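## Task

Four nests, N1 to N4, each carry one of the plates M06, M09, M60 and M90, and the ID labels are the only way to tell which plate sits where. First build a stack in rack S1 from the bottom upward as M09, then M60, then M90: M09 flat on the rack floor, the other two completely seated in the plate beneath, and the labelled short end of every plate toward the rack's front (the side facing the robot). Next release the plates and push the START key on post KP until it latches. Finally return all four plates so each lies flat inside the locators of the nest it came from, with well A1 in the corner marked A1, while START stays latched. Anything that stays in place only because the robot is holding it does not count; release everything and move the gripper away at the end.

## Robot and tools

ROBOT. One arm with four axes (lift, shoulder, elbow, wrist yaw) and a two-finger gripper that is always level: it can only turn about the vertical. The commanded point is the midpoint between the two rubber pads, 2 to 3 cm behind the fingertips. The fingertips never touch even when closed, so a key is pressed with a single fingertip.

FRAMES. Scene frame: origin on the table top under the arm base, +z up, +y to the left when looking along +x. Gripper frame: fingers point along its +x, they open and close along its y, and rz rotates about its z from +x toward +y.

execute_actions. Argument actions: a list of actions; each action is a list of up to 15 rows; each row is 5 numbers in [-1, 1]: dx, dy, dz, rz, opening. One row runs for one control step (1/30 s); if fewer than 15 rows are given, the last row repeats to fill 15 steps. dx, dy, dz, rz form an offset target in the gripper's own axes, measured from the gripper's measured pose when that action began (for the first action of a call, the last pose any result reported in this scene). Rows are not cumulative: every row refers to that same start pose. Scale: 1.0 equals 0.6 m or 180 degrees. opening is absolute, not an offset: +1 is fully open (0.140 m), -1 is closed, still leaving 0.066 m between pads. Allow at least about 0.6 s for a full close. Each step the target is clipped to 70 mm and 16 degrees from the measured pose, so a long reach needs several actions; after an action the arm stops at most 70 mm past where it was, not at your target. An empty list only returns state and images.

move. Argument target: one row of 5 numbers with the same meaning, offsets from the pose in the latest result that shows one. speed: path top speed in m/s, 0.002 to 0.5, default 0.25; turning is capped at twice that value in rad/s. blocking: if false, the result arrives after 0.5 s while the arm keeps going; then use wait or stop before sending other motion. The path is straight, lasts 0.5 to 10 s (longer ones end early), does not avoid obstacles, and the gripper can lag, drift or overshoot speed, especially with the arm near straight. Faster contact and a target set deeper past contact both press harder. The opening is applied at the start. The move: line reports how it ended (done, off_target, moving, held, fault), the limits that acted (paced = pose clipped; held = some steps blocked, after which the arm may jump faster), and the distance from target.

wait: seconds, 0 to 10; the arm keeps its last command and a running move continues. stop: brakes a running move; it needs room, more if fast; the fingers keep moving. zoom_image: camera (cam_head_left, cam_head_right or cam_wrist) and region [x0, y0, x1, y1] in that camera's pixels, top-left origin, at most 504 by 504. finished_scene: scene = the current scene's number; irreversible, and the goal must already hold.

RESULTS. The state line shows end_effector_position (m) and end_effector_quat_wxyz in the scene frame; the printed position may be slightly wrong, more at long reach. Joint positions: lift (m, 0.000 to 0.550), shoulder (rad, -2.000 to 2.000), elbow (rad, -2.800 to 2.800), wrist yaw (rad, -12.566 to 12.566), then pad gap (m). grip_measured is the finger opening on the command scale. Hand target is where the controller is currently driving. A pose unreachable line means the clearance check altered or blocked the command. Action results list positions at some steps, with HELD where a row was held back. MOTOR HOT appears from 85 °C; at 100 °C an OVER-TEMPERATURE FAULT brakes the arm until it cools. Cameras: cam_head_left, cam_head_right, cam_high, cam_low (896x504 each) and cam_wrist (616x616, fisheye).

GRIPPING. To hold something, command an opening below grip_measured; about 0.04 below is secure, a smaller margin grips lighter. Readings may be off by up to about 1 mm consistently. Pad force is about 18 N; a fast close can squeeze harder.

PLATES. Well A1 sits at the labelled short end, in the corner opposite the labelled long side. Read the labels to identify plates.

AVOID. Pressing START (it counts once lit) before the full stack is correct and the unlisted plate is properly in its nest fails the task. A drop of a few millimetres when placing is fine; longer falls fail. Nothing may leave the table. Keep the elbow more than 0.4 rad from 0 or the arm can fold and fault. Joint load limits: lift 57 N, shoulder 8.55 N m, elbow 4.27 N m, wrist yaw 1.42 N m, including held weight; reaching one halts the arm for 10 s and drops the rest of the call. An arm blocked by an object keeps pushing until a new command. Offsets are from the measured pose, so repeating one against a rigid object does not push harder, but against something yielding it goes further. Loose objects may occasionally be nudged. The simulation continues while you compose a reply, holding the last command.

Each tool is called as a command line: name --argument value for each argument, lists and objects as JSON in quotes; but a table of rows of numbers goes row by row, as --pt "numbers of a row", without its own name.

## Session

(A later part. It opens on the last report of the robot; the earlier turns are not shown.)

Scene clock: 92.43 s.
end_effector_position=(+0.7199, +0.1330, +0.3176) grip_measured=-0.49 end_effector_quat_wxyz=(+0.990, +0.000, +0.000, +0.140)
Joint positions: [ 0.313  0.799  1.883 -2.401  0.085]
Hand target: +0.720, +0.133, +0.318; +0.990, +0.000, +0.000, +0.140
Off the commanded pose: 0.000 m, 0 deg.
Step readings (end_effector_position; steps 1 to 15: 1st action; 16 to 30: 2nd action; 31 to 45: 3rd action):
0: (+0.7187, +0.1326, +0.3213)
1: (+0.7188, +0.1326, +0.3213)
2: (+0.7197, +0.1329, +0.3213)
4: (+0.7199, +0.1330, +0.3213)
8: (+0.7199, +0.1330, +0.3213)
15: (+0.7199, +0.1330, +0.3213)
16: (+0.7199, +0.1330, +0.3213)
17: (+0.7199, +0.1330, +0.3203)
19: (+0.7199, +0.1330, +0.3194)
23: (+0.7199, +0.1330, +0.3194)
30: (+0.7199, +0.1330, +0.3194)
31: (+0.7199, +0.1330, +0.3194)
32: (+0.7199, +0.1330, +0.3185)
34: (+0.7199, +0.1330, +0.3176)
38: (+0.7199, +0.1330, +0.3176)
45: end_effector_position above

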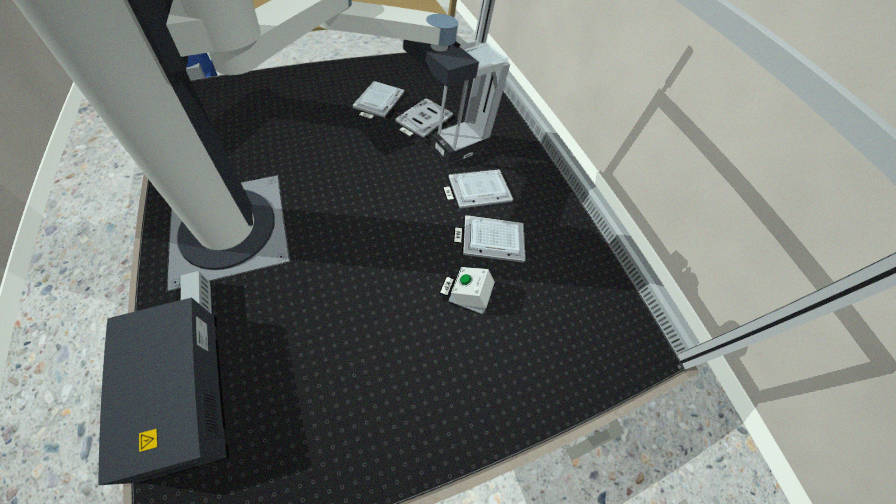

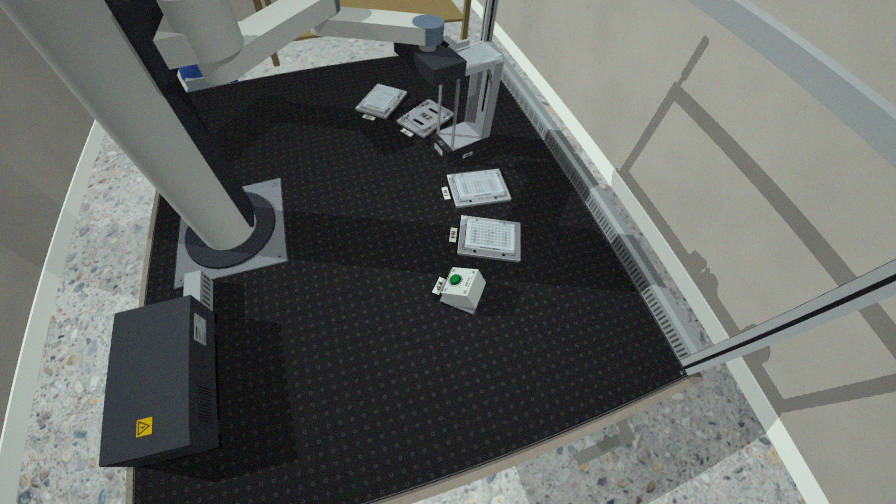

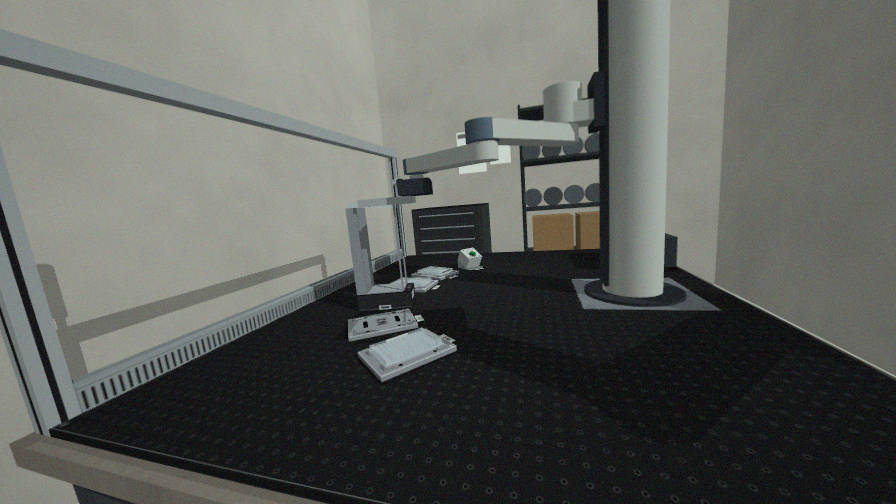

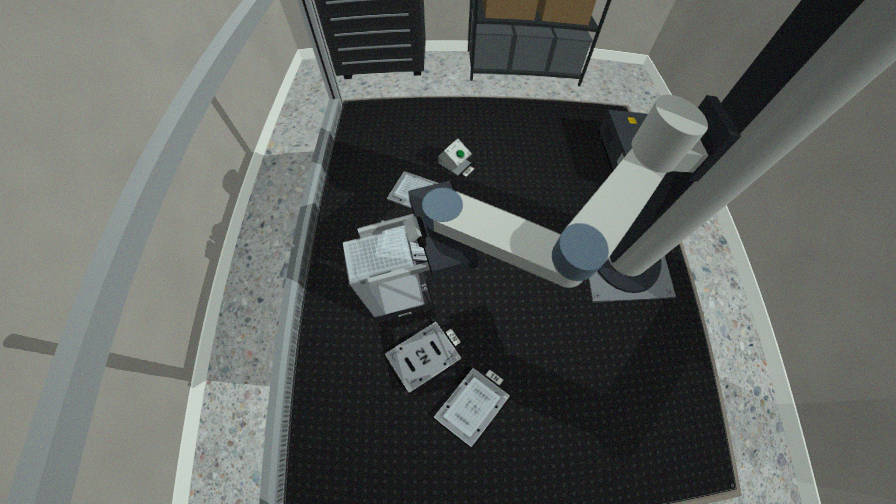

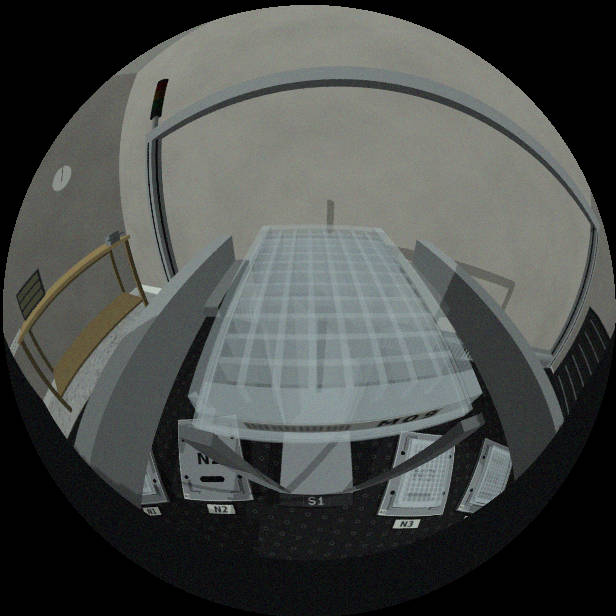

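execute_actions --actions '[[[0,0,0.003,0,-0.525]],[[0,-0.003,0,-0.0056,-0.525]]]'

Scene clock: 95.50 s.
end_effector_position=(+0.7204, +0.1312, +0.3195) grip_measured=-0.49 end_effector_quat_wxyz=(+0.991, +0.000, +0.000, +0.131)
Joint positions: [ 0.314  0.801  1.883 -2.42   0.085]
Hand target: +0.720, +0.131, +0.319; +0.991, +0.000, +0.000, +0.131
Off the commanded pose: 0.000 m, 0 deg.
Step readings (end_effector_position; steps 1 to 15: 1st action; 16 to 30: 2nd action):
0: (+0.7199, +0.1330, +0.3176)
1: (+0.7199, +0.1330, +0.3177)
2: (+0.7199, +0.1330, +0.3186)
4: (+0.7199, +0.1330, +0.3195)
8: (+0.7199, +0.1330, +0.3195)
15: (+0.7199, +0.1330, +0.3195)
16: (+0.7199, +0.1329, +0.3195)
17: (+0.7203, +0.1315, +0.3195)
19: (+0.7204, +0.1312, +0.3195)
23: (+0.7204, +0.1312, +0.3195)
30: end_effector_position above

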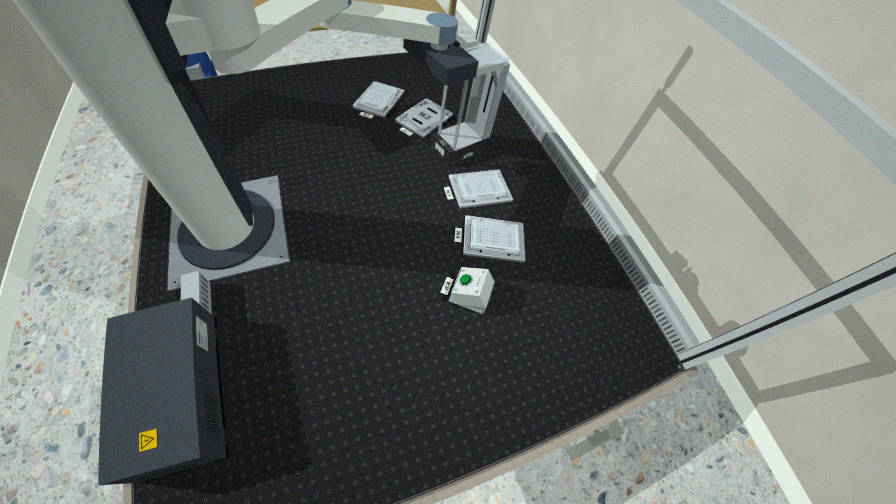

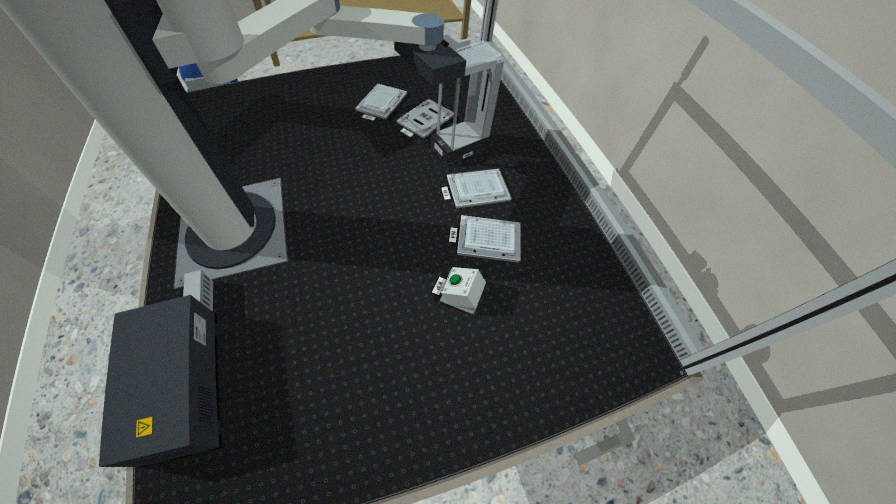

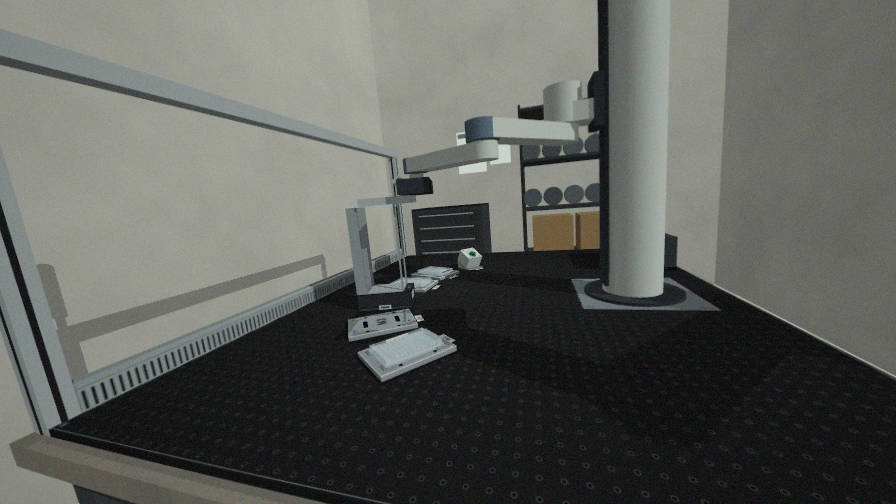

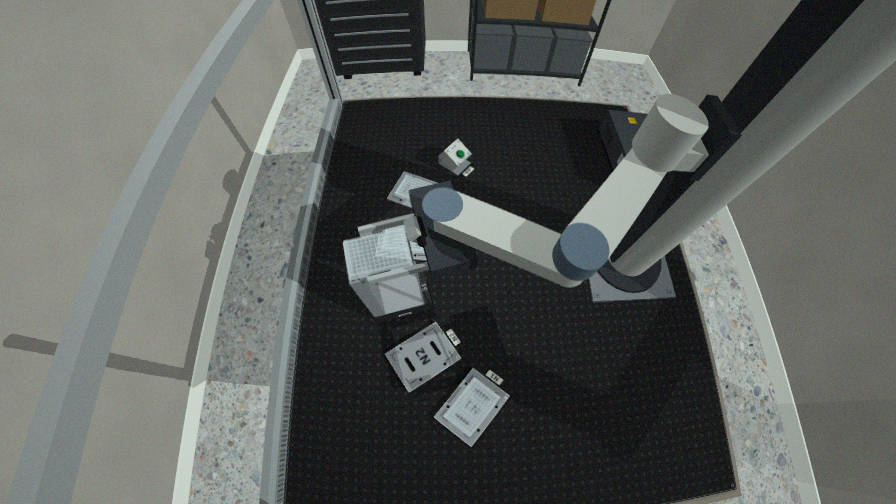

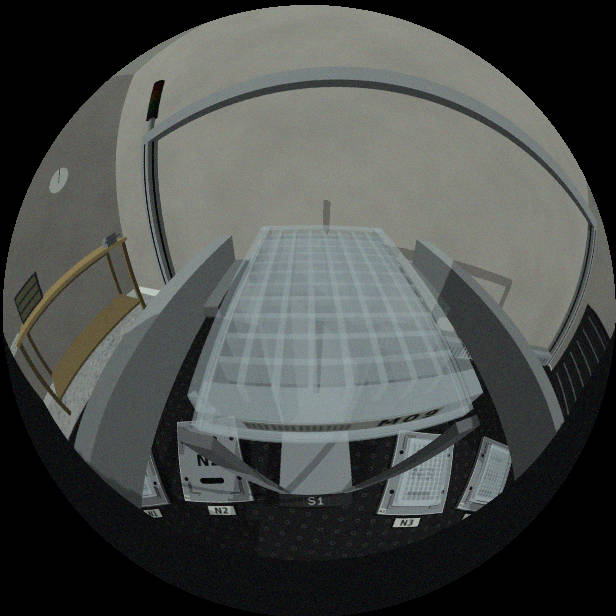

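zoom_image --camera "cam_wrist" --region '[150, 360, 330, 500]'

zoom_image --camera "cam_wrist" --region '[340, 360, 520, 500]'

Region (150, 360, 330, 500) of cam_wrist's 616x616 image, scaled by 2.800, with more detail than that image has.

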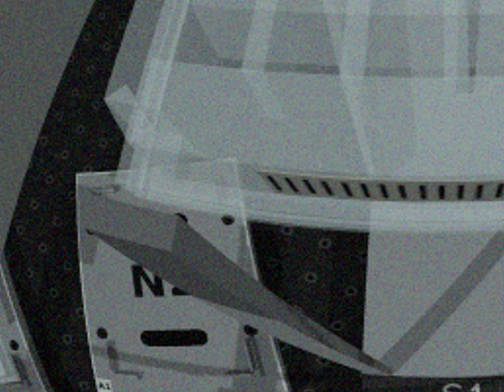

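Region (340, 360, 520, 500) of cam_wrist's 616x616 image, scaled by 2.800, with more detail than that image has.

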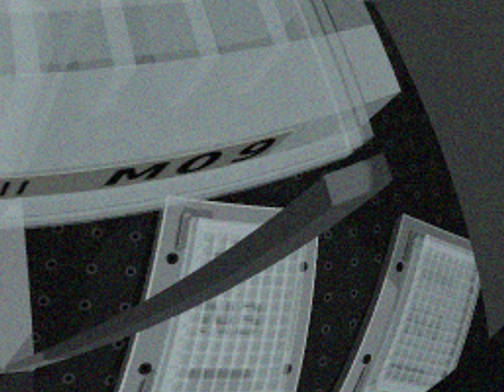

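execute_actions --actions '[[[0,0,-0.003,0,-0.525]],[[0,0,-0.003,0,-0.525]],[[0,0,-0.003,0,-0.525]]]'

Scene clock: 97.67 s.
end_effector_position=(+0.7204, +0.1312, +0.3142) grip_measured=-0.49 end_effector_quat_wxyz=(+0.991, +0.000, +0.000, +0.131)
Joint positions: [ 0.309  0.801  1.883 -2.42   0.085]
Hand target: +0.720, +0.131, +0.314; +0.991, +0.000, +0.000, +0.131
Off the commanded pose: 0.000 m, 0 deg.
Step readings (end_effector_position; steps 1 to 15: 1st action; 16 to 30: 2nd action; 31 to 45: 3rd action):
0: (+0.7204, +0.1312, +0.3195)
1: (+0.7204, +0.1312, +0.3195)
2: (+0.7204, +0.1312, +0.3185)
4: (+0.7204, +0.1312, +0.3176)
8: (+0.7204, +0.1312, +0.3176)
15: (+0.7204, +0.1312, +0.3176)
16: (+0.7204, +0.1312, +0.3176)
17: (+0.7204, +0.1312, +0.3167)
19: (+0.7204, +0.1312, +0.3158)
23: (+0.7204, +0.1312, +0.3159)
30: (+0.7204, +0.1312, +0.3159)
31: (+0.7204, +0.1312, +0.3159)
32: (+0.7204, +0.1312, +0.3150)
34: (+0.7204, +0.1312, +0.3141)
38: (+0.7204, +0.1312, +0.3142)
45: end_effector_position above

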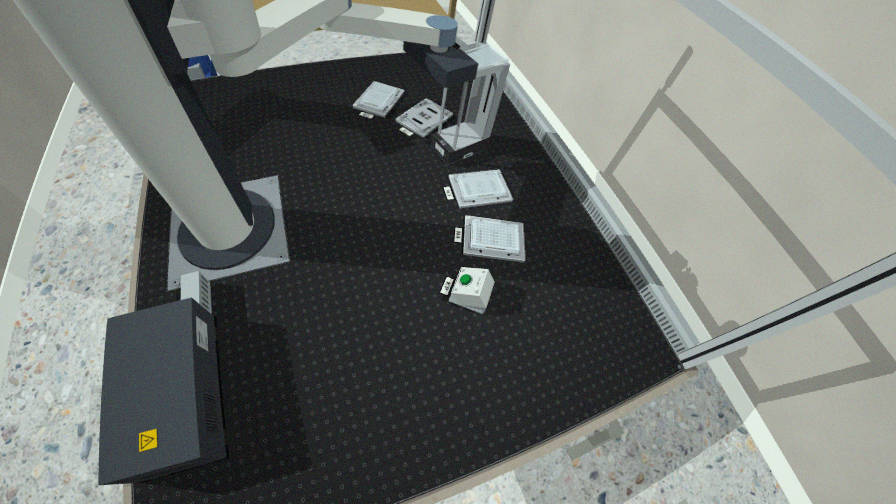

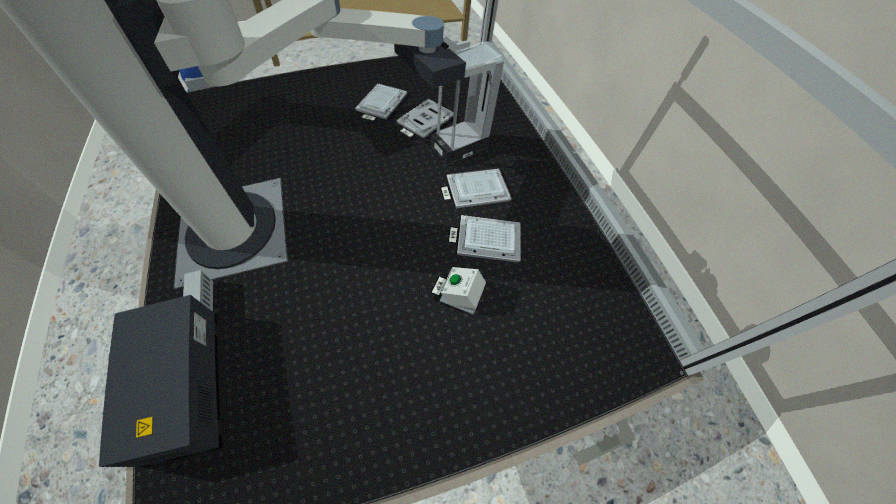

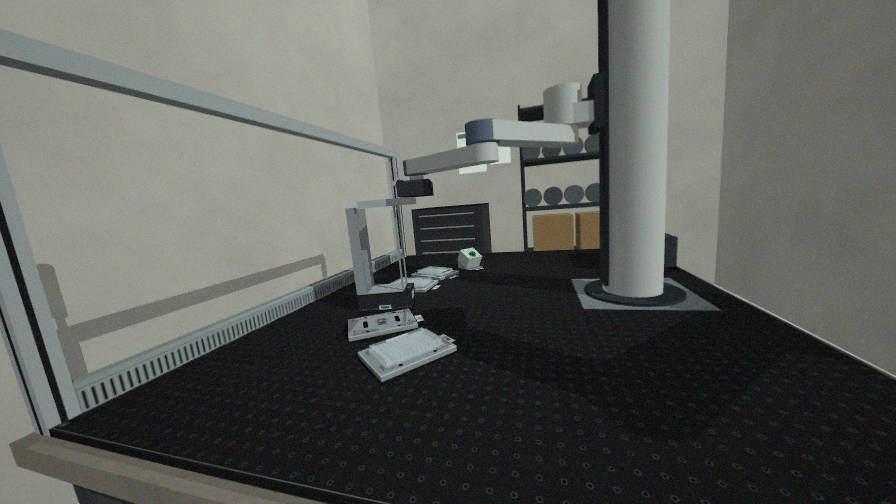

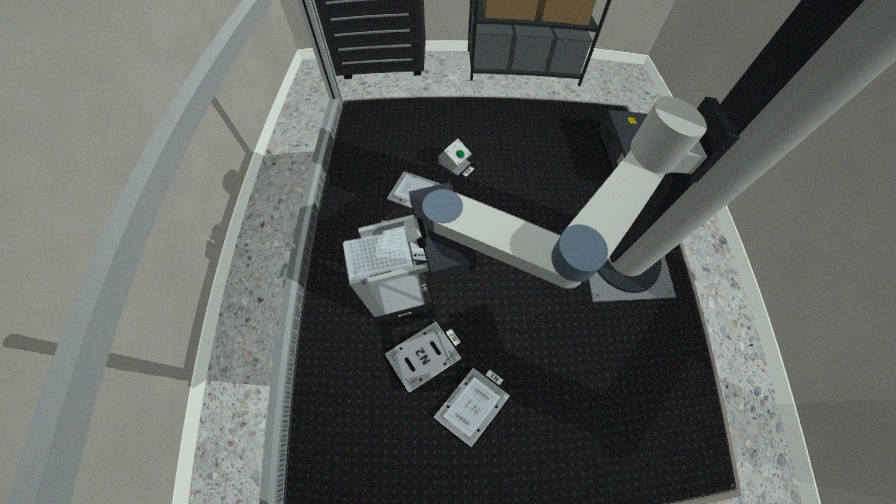

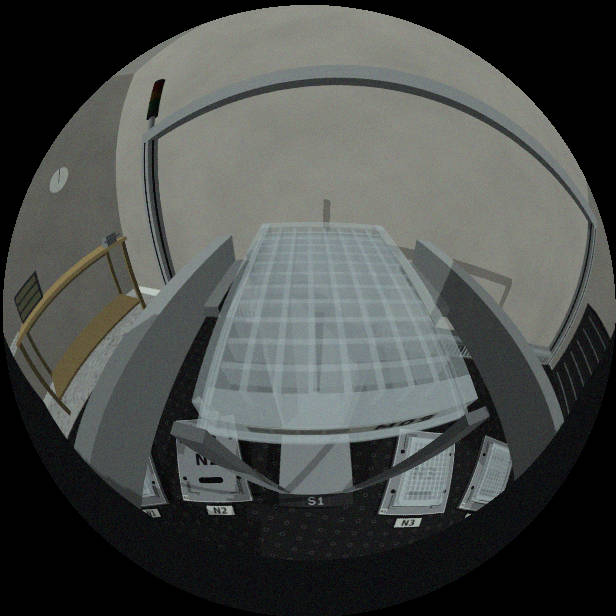

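zoom_image --camera "cam_high" --region '[335, 175, 445, 245]'

zoom_image --camera "cam_wrist" --region '[150, 360, 330, 500]'

zoom_image --camera "cam_wrist" --region '[340, 360, 520, 500]'

zoom_image --camera "cam_head_right" --region '[440, 30, 520, 95]'

Region (335, 175, 445, 245) of cam_high's 896x504 image, scaled by 4.582, with more detail than that image has; it fills the top 321 rows of this view, and the rest is white.

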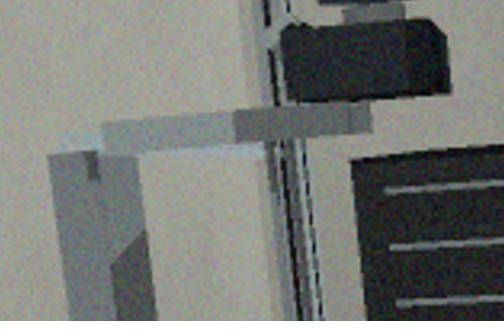

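Region (150, 360, 330, 500) of cam_wrist's 616x616 image, scaled by 2.800, with more detail than that image has.

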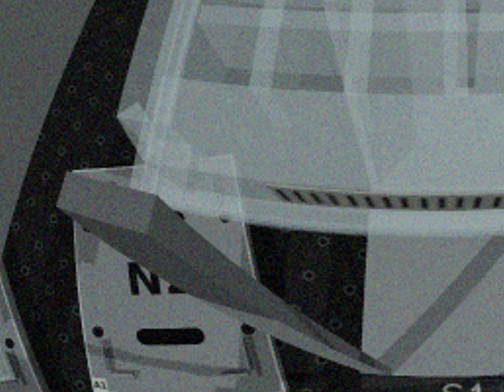

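Region (340, 360, 520, 500) of cam_wrist's 616x616 image, scaled by 2.800, with more detail than that image has.

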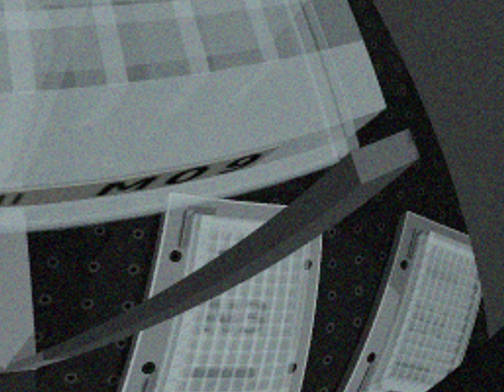

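Region (440, 30, 520, 95) of cam_head_right's 896x504 image, scaled by 6.300, with more detail than that image has; it fills the top 410 rows of this view, and the rest is white.

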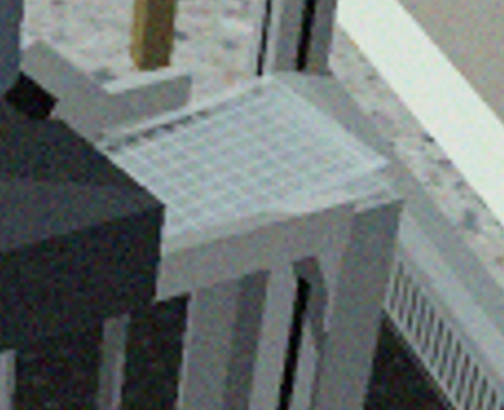

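execute_actions --actions '[[[0,0,0.002,0,-0.525]],[[-0.0017,0,0,0,-0.525]],[[-0.0017,0,0,0,-0.525]],[[-0.0017,0,0,0,-0.525]]]'

Scene clock: 100.43 s.
end_effector_position=(+0.7176, +0.1303, +0.3154) grip_measured=-0.49 end_effector_quat_wxyz=(+0.991, +0.000, +0.000, +0.131)
Joint positions: [ 0.31   0.809  1.864 -2.41   0.085]
Hand target: +0.717, +0.130, +0.315; +0.991, +0.000, +0.000, +0.131
Off the commanded pose: 0.000 m, 0 deg.
Step readings (end_effector_position; steps 1 to 15: 1st action; 16 to 30: 2nd action; 31 to 45: 3rd action; 46 to 60: 4th action):
0: (+0.7204, +0.1312, +0.3142)
1: (+0.7204, +0.1312, +0.3142)
2: (+0.7204, +0.1312, +0.3150)
4: (+0.7204, +0.1312, +0.3154)
8: (+0.7204, +0.1312, +0.3154)
15: (+0.7204, +0.1312, +0.3154)
16: (+0.7203, +0.1312, +0.3154)
17: (+0.7196, +0.1310, +0.3154)
19: (+0.7194, +0.1309, +0.3154)
23: (+0.7194, +0.1309, +0.3154)
30: (+0.7194, +0.1309, +0.3154)
31: (+0.7194, +0.1309, +0.3154)
32: (+0.7186, +0.1306, +0.3154)
34: (+0.7185, +0.1306, +0.3154)
38: (+0.7185, +0.1306, +0.3154)
45: (+0.7185, +0.1306, +0.3154)
46: (+0.7184, +0.1306, +0.3154)
47: (+0.7177, +0.1303, +0.3154)
49: (+0.7176, +0.1303, +0.3154)
53: (+0.7176, +0.1303, +0.3154)
60: end_effector_position above

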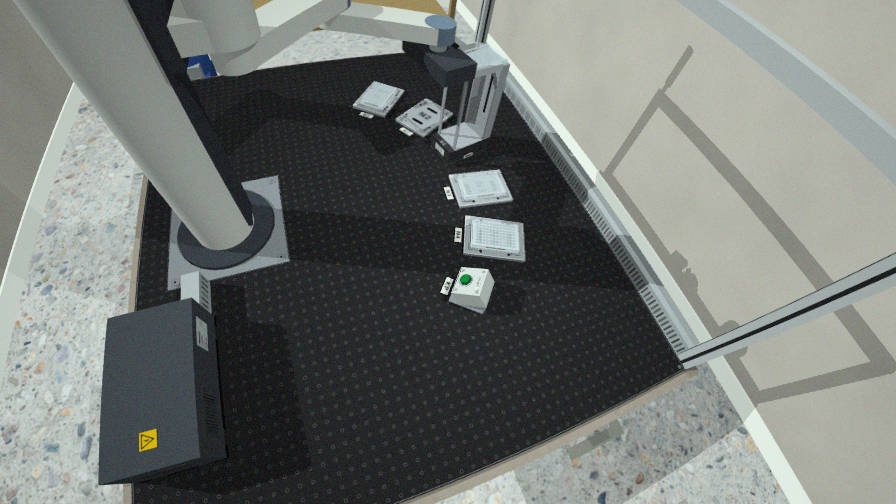

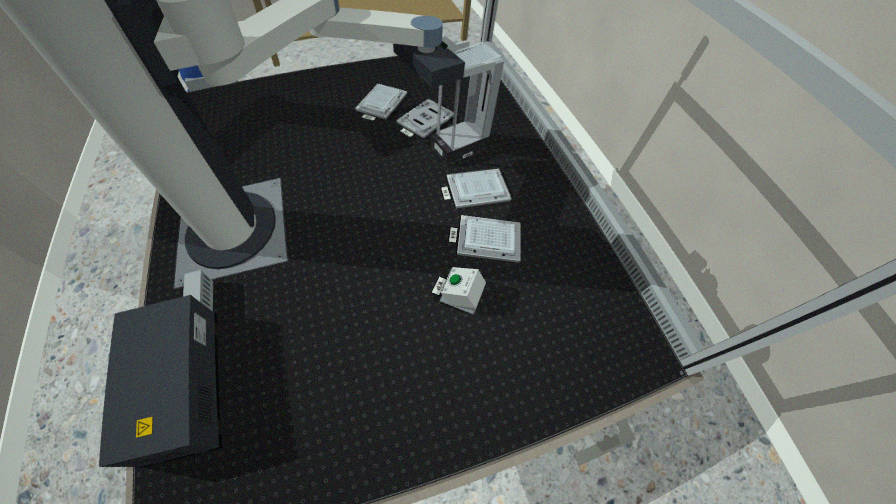

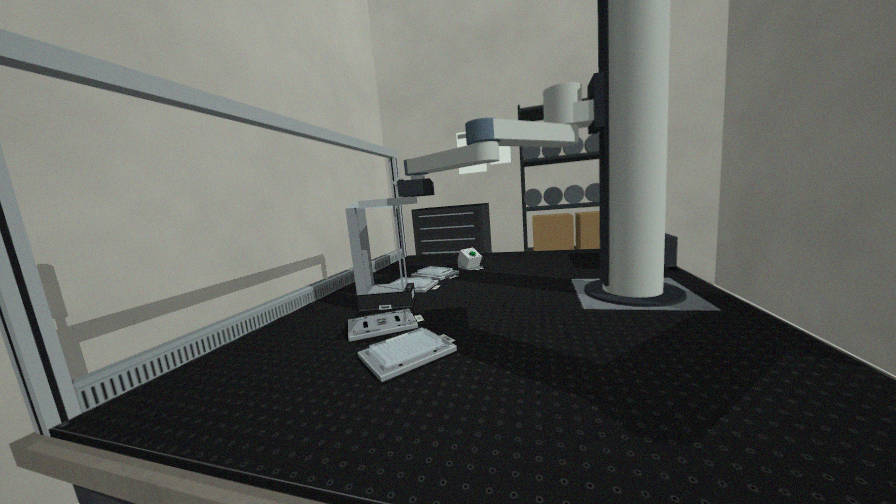

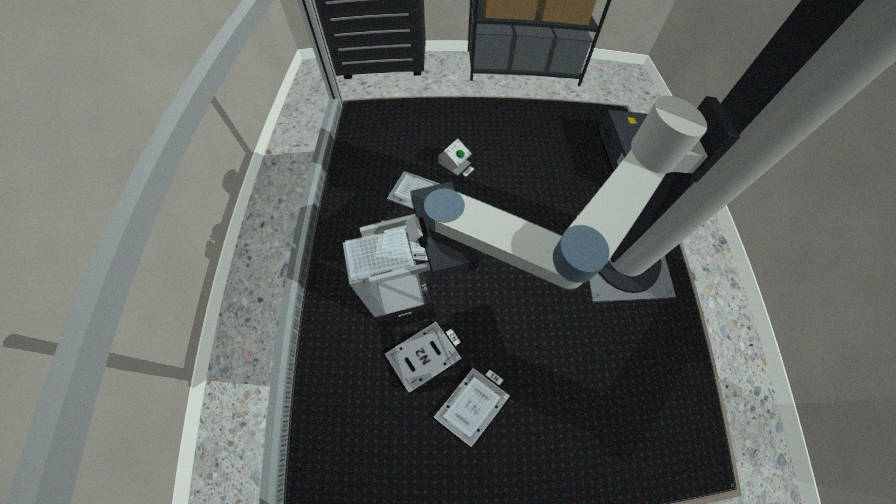

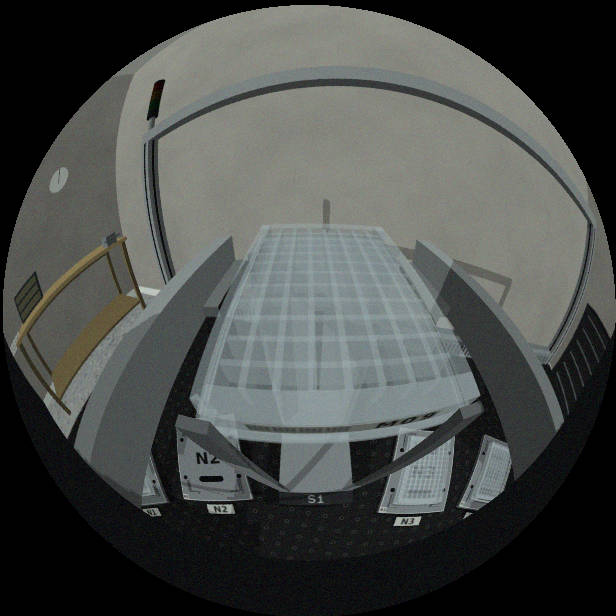

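zoom_image --camera "cam_wrist" --region '[150, 360, 330, 500]'

zoom_image --camera "cam_wrist" --region '[340, 360, 520, 500]'

zoom_image --camera "cam_high" --region '[335, 175, 445, 245]'

Region (150, 360, 330, 500) of cam_wrist's 616x616 image, scaled by 2.800, with more detail than that image has.

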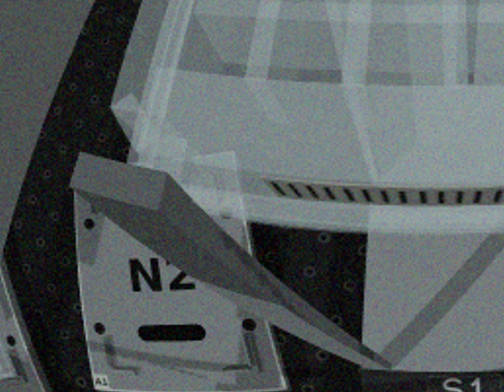

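Region (340, 360, 520, 500) of cam_wrist's 616x616 image, scaled by 2.800, with more detail than that image has.

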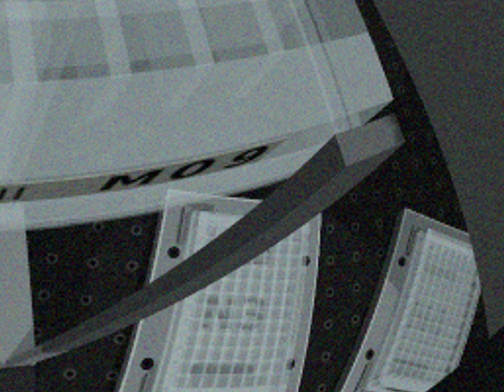

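Region (335, 175, 445, 245) of cam_high's 896x504 image, scaled by 4.582, with more detail than that image has; it fills the top 321 rows of this view, and the rest is white.

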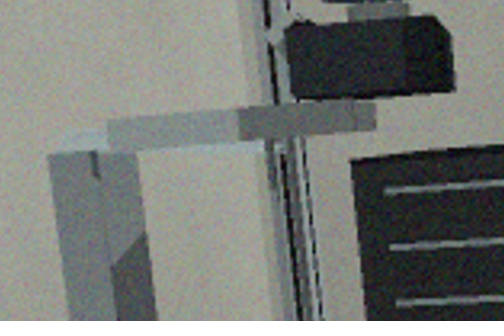

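execute_actions --actions '[[[0,0,-0.003,0,-0.525]],[[0,0,-0.003,0,-0.525]]]'

Scene clock: 102.53 s.
end_effector_position=(+0.7177, +0.1305, +0.3117) grip_measured=-0.49 end_effector_quat_wxyz=(+0.991, +0.000, +0.000, +0.131)
Joint positions: [ 0.307  0.809  1.865 -2.412  0.085]
Hand target: +0.718, +0.130, +0.312; +0.991, +0.000, +0.000, +0.131
Off the commanded pose: 0.000 m, 0 deg.
Step readings (end_effector_position; steps 1 to 15: 1st action; 16 to 30: 2nd action):
0: (+0.7176, +0.1303, +0.3154)
1: (+0.7176, +0.1303, +0.3154)
2: (+0.7177, +0.1304, +0.3144)
4: (+0.7177, +0.1304, +0.3135)
8: (+0.7177, +0.1304, +0.3136)
15: (+0.7177, +0.1304, +0.3136)
16: (+0.7177, +0.1304, +0.3136)
17: (+0.7177, +0.1304, +0.3126)
19: (+0.7177, +0.1305, +0.3117)
23: (+0.7177, +0.1305, +0.3117)
30: end_effector_position above

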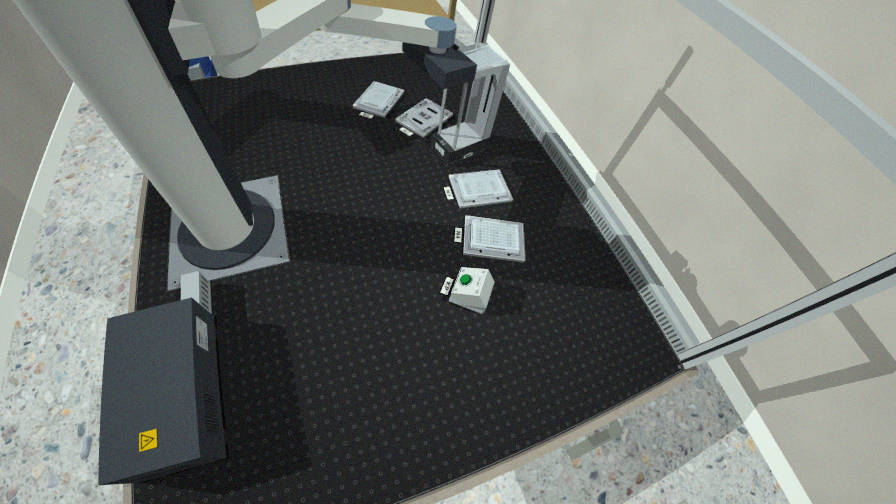

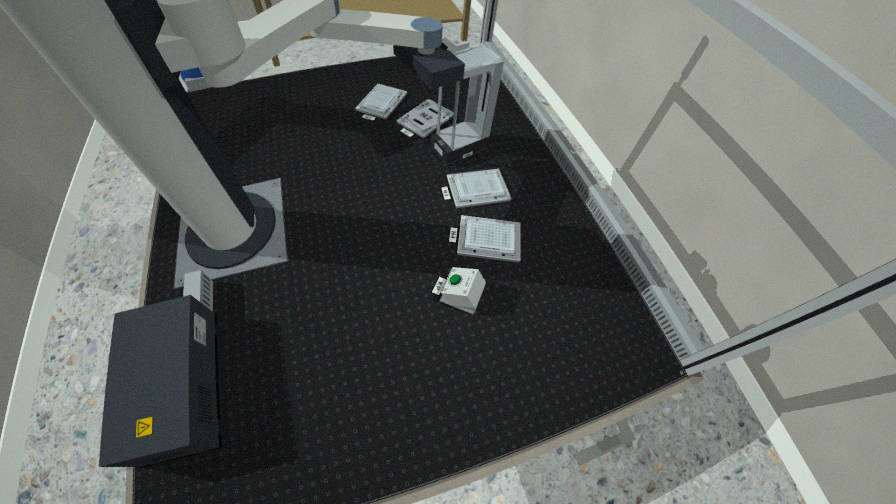

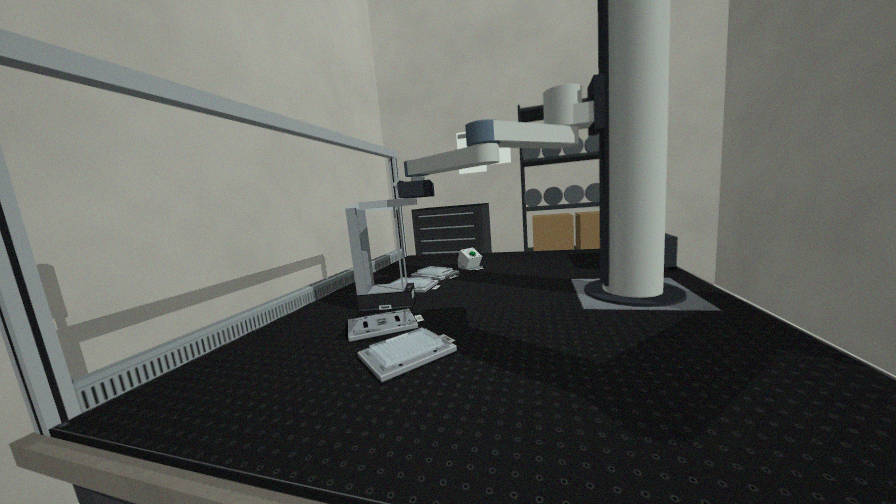

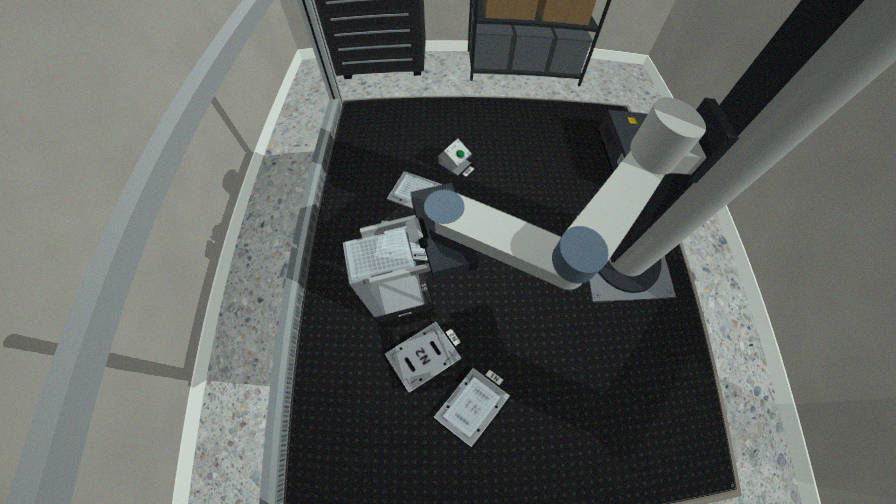

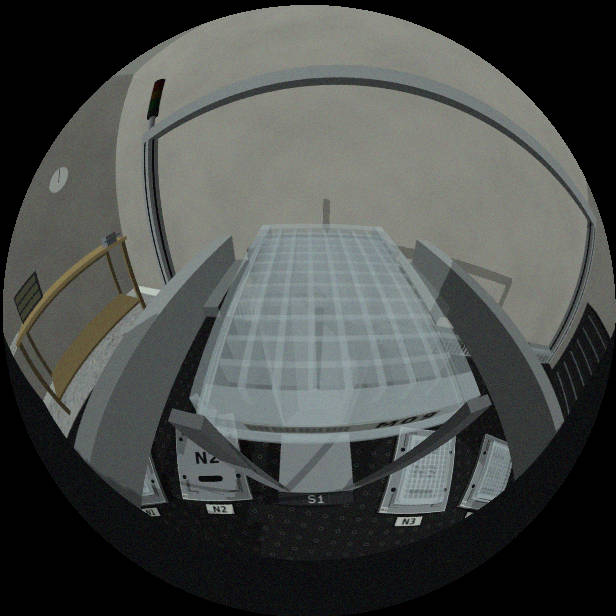

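zoom_image --camera "cam_high" --region '[335, 175, 445, 245]'

zoom_image --camera "cam_wrist" --region '[160, 200, 510, 480]'

Region (335, 175, 445, 245) of cam_high's 896x504 image, scaled by 4.582, with more detail than that image has; it fills the top 321 rows of this view, and the rest is white.

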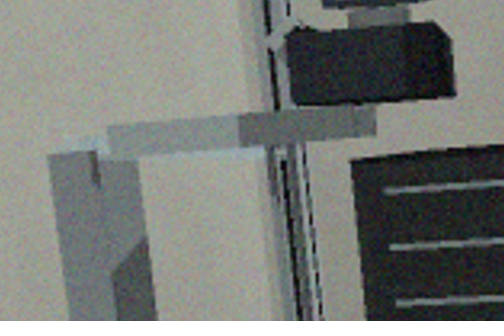

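Region (160, 200, 510, 480) of cam_wrist's 616x616 image, scaled by 1.440, with more detail than that image has; it fills the top 403 rows of this view, and the rest is white.

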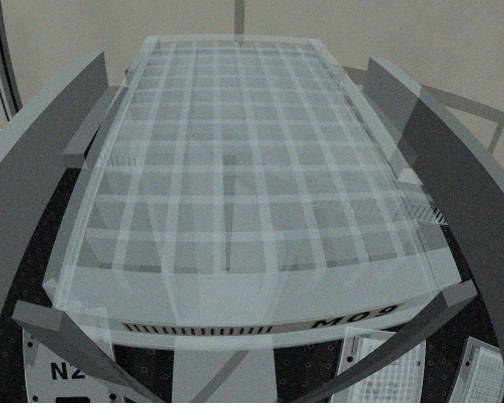

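execute_actions --actions '[[[0,0,-0.003,0,-0.525]],[[0,0,-0.003,0,-0.525]]]'

Scene clock: 104.07 s.
end_effector_position=(+0.7178, +0.1305, +0.3080) grip_measured=-0.49 end_effector_quat_wxyz=(+0.991, +0.000, +0.000, +0.130)
Joint positions: [ 0.303  0.809  1.865 -2.412  0.085]
Hand target: +0.718, +0.130, +0.308; +0.991, +0.000, +0.000, +0.130
Off the commanded pose: 0.000 m, 0 deg.
Step readings (end_effector_position; steps 1 to 15: 1st action; 16 to 30: 2nd action):
0: (+0.7177, +0.1305, +0.3117)
1: (+0.7177, +0.1305, +0.3117)
2: (+0.7178, +0.1305, +0.3108)
4: (+0.7178, +0.1305, +0.3098)
8: (+0.7178, +0.1305, +0.3099)
15: (+0.7178, +0.1305, +0.3099)
16: (+0.7178, +0.1305, +0.3099)
17: (+0.7178, +0.1305, +0.3089)
19: (+0.7178, +0.1305, +0.3080)
23: (+0.7178, +0.1305, +0.3080)
30: end_effector_position above

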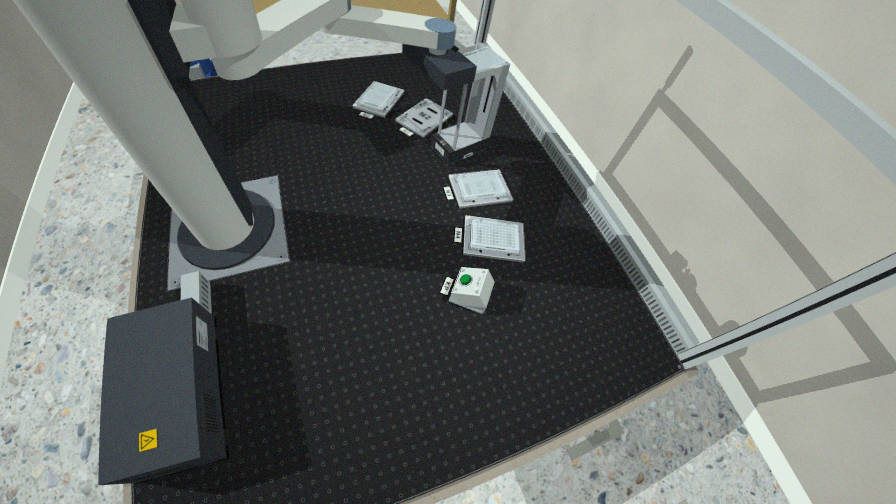

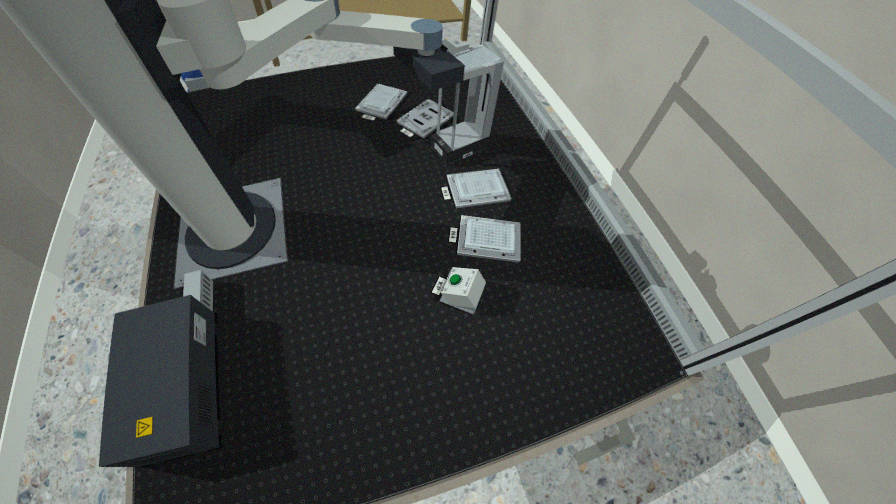

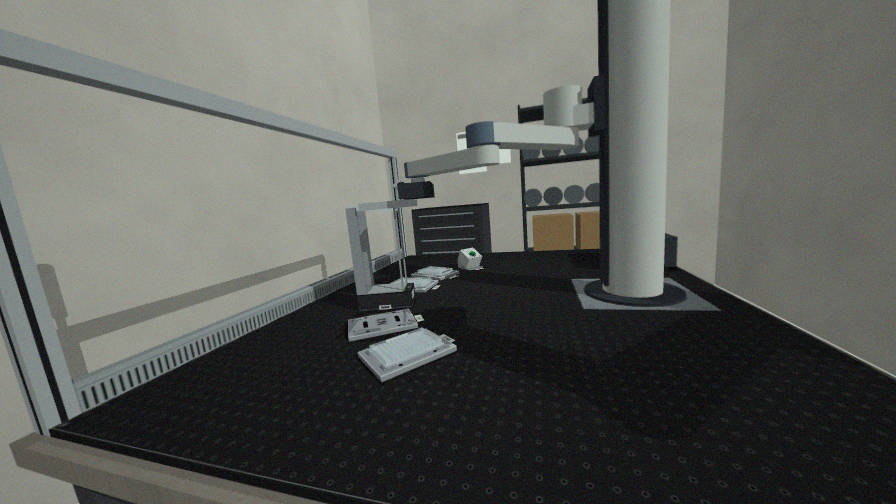

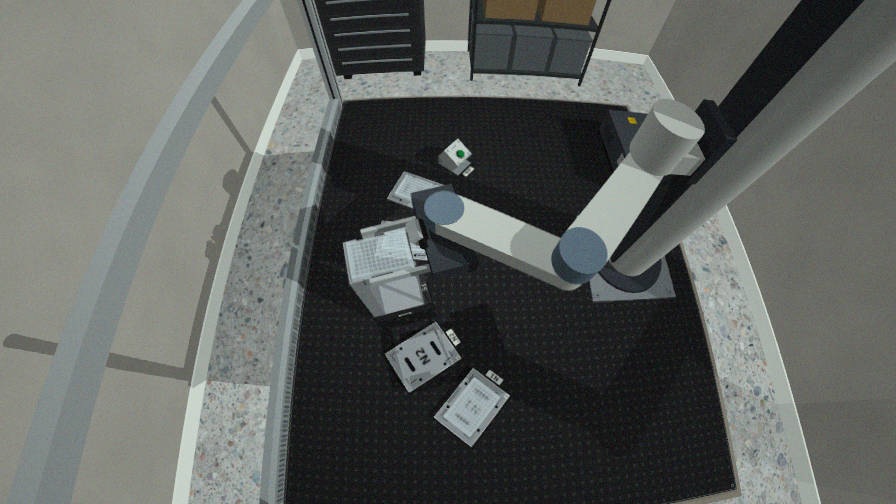

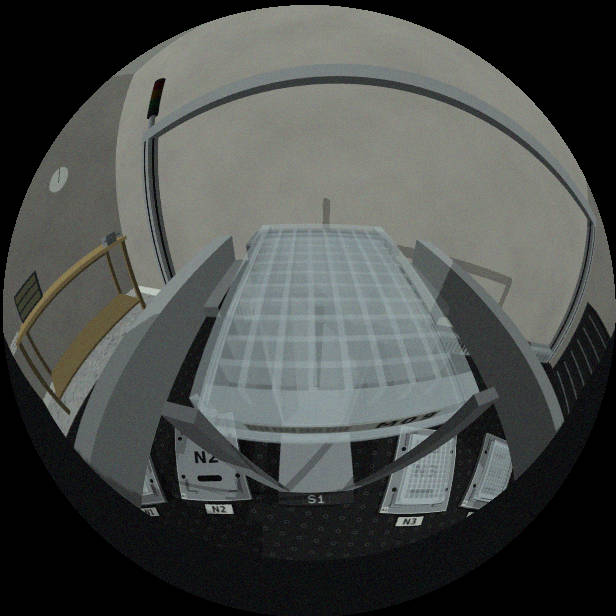

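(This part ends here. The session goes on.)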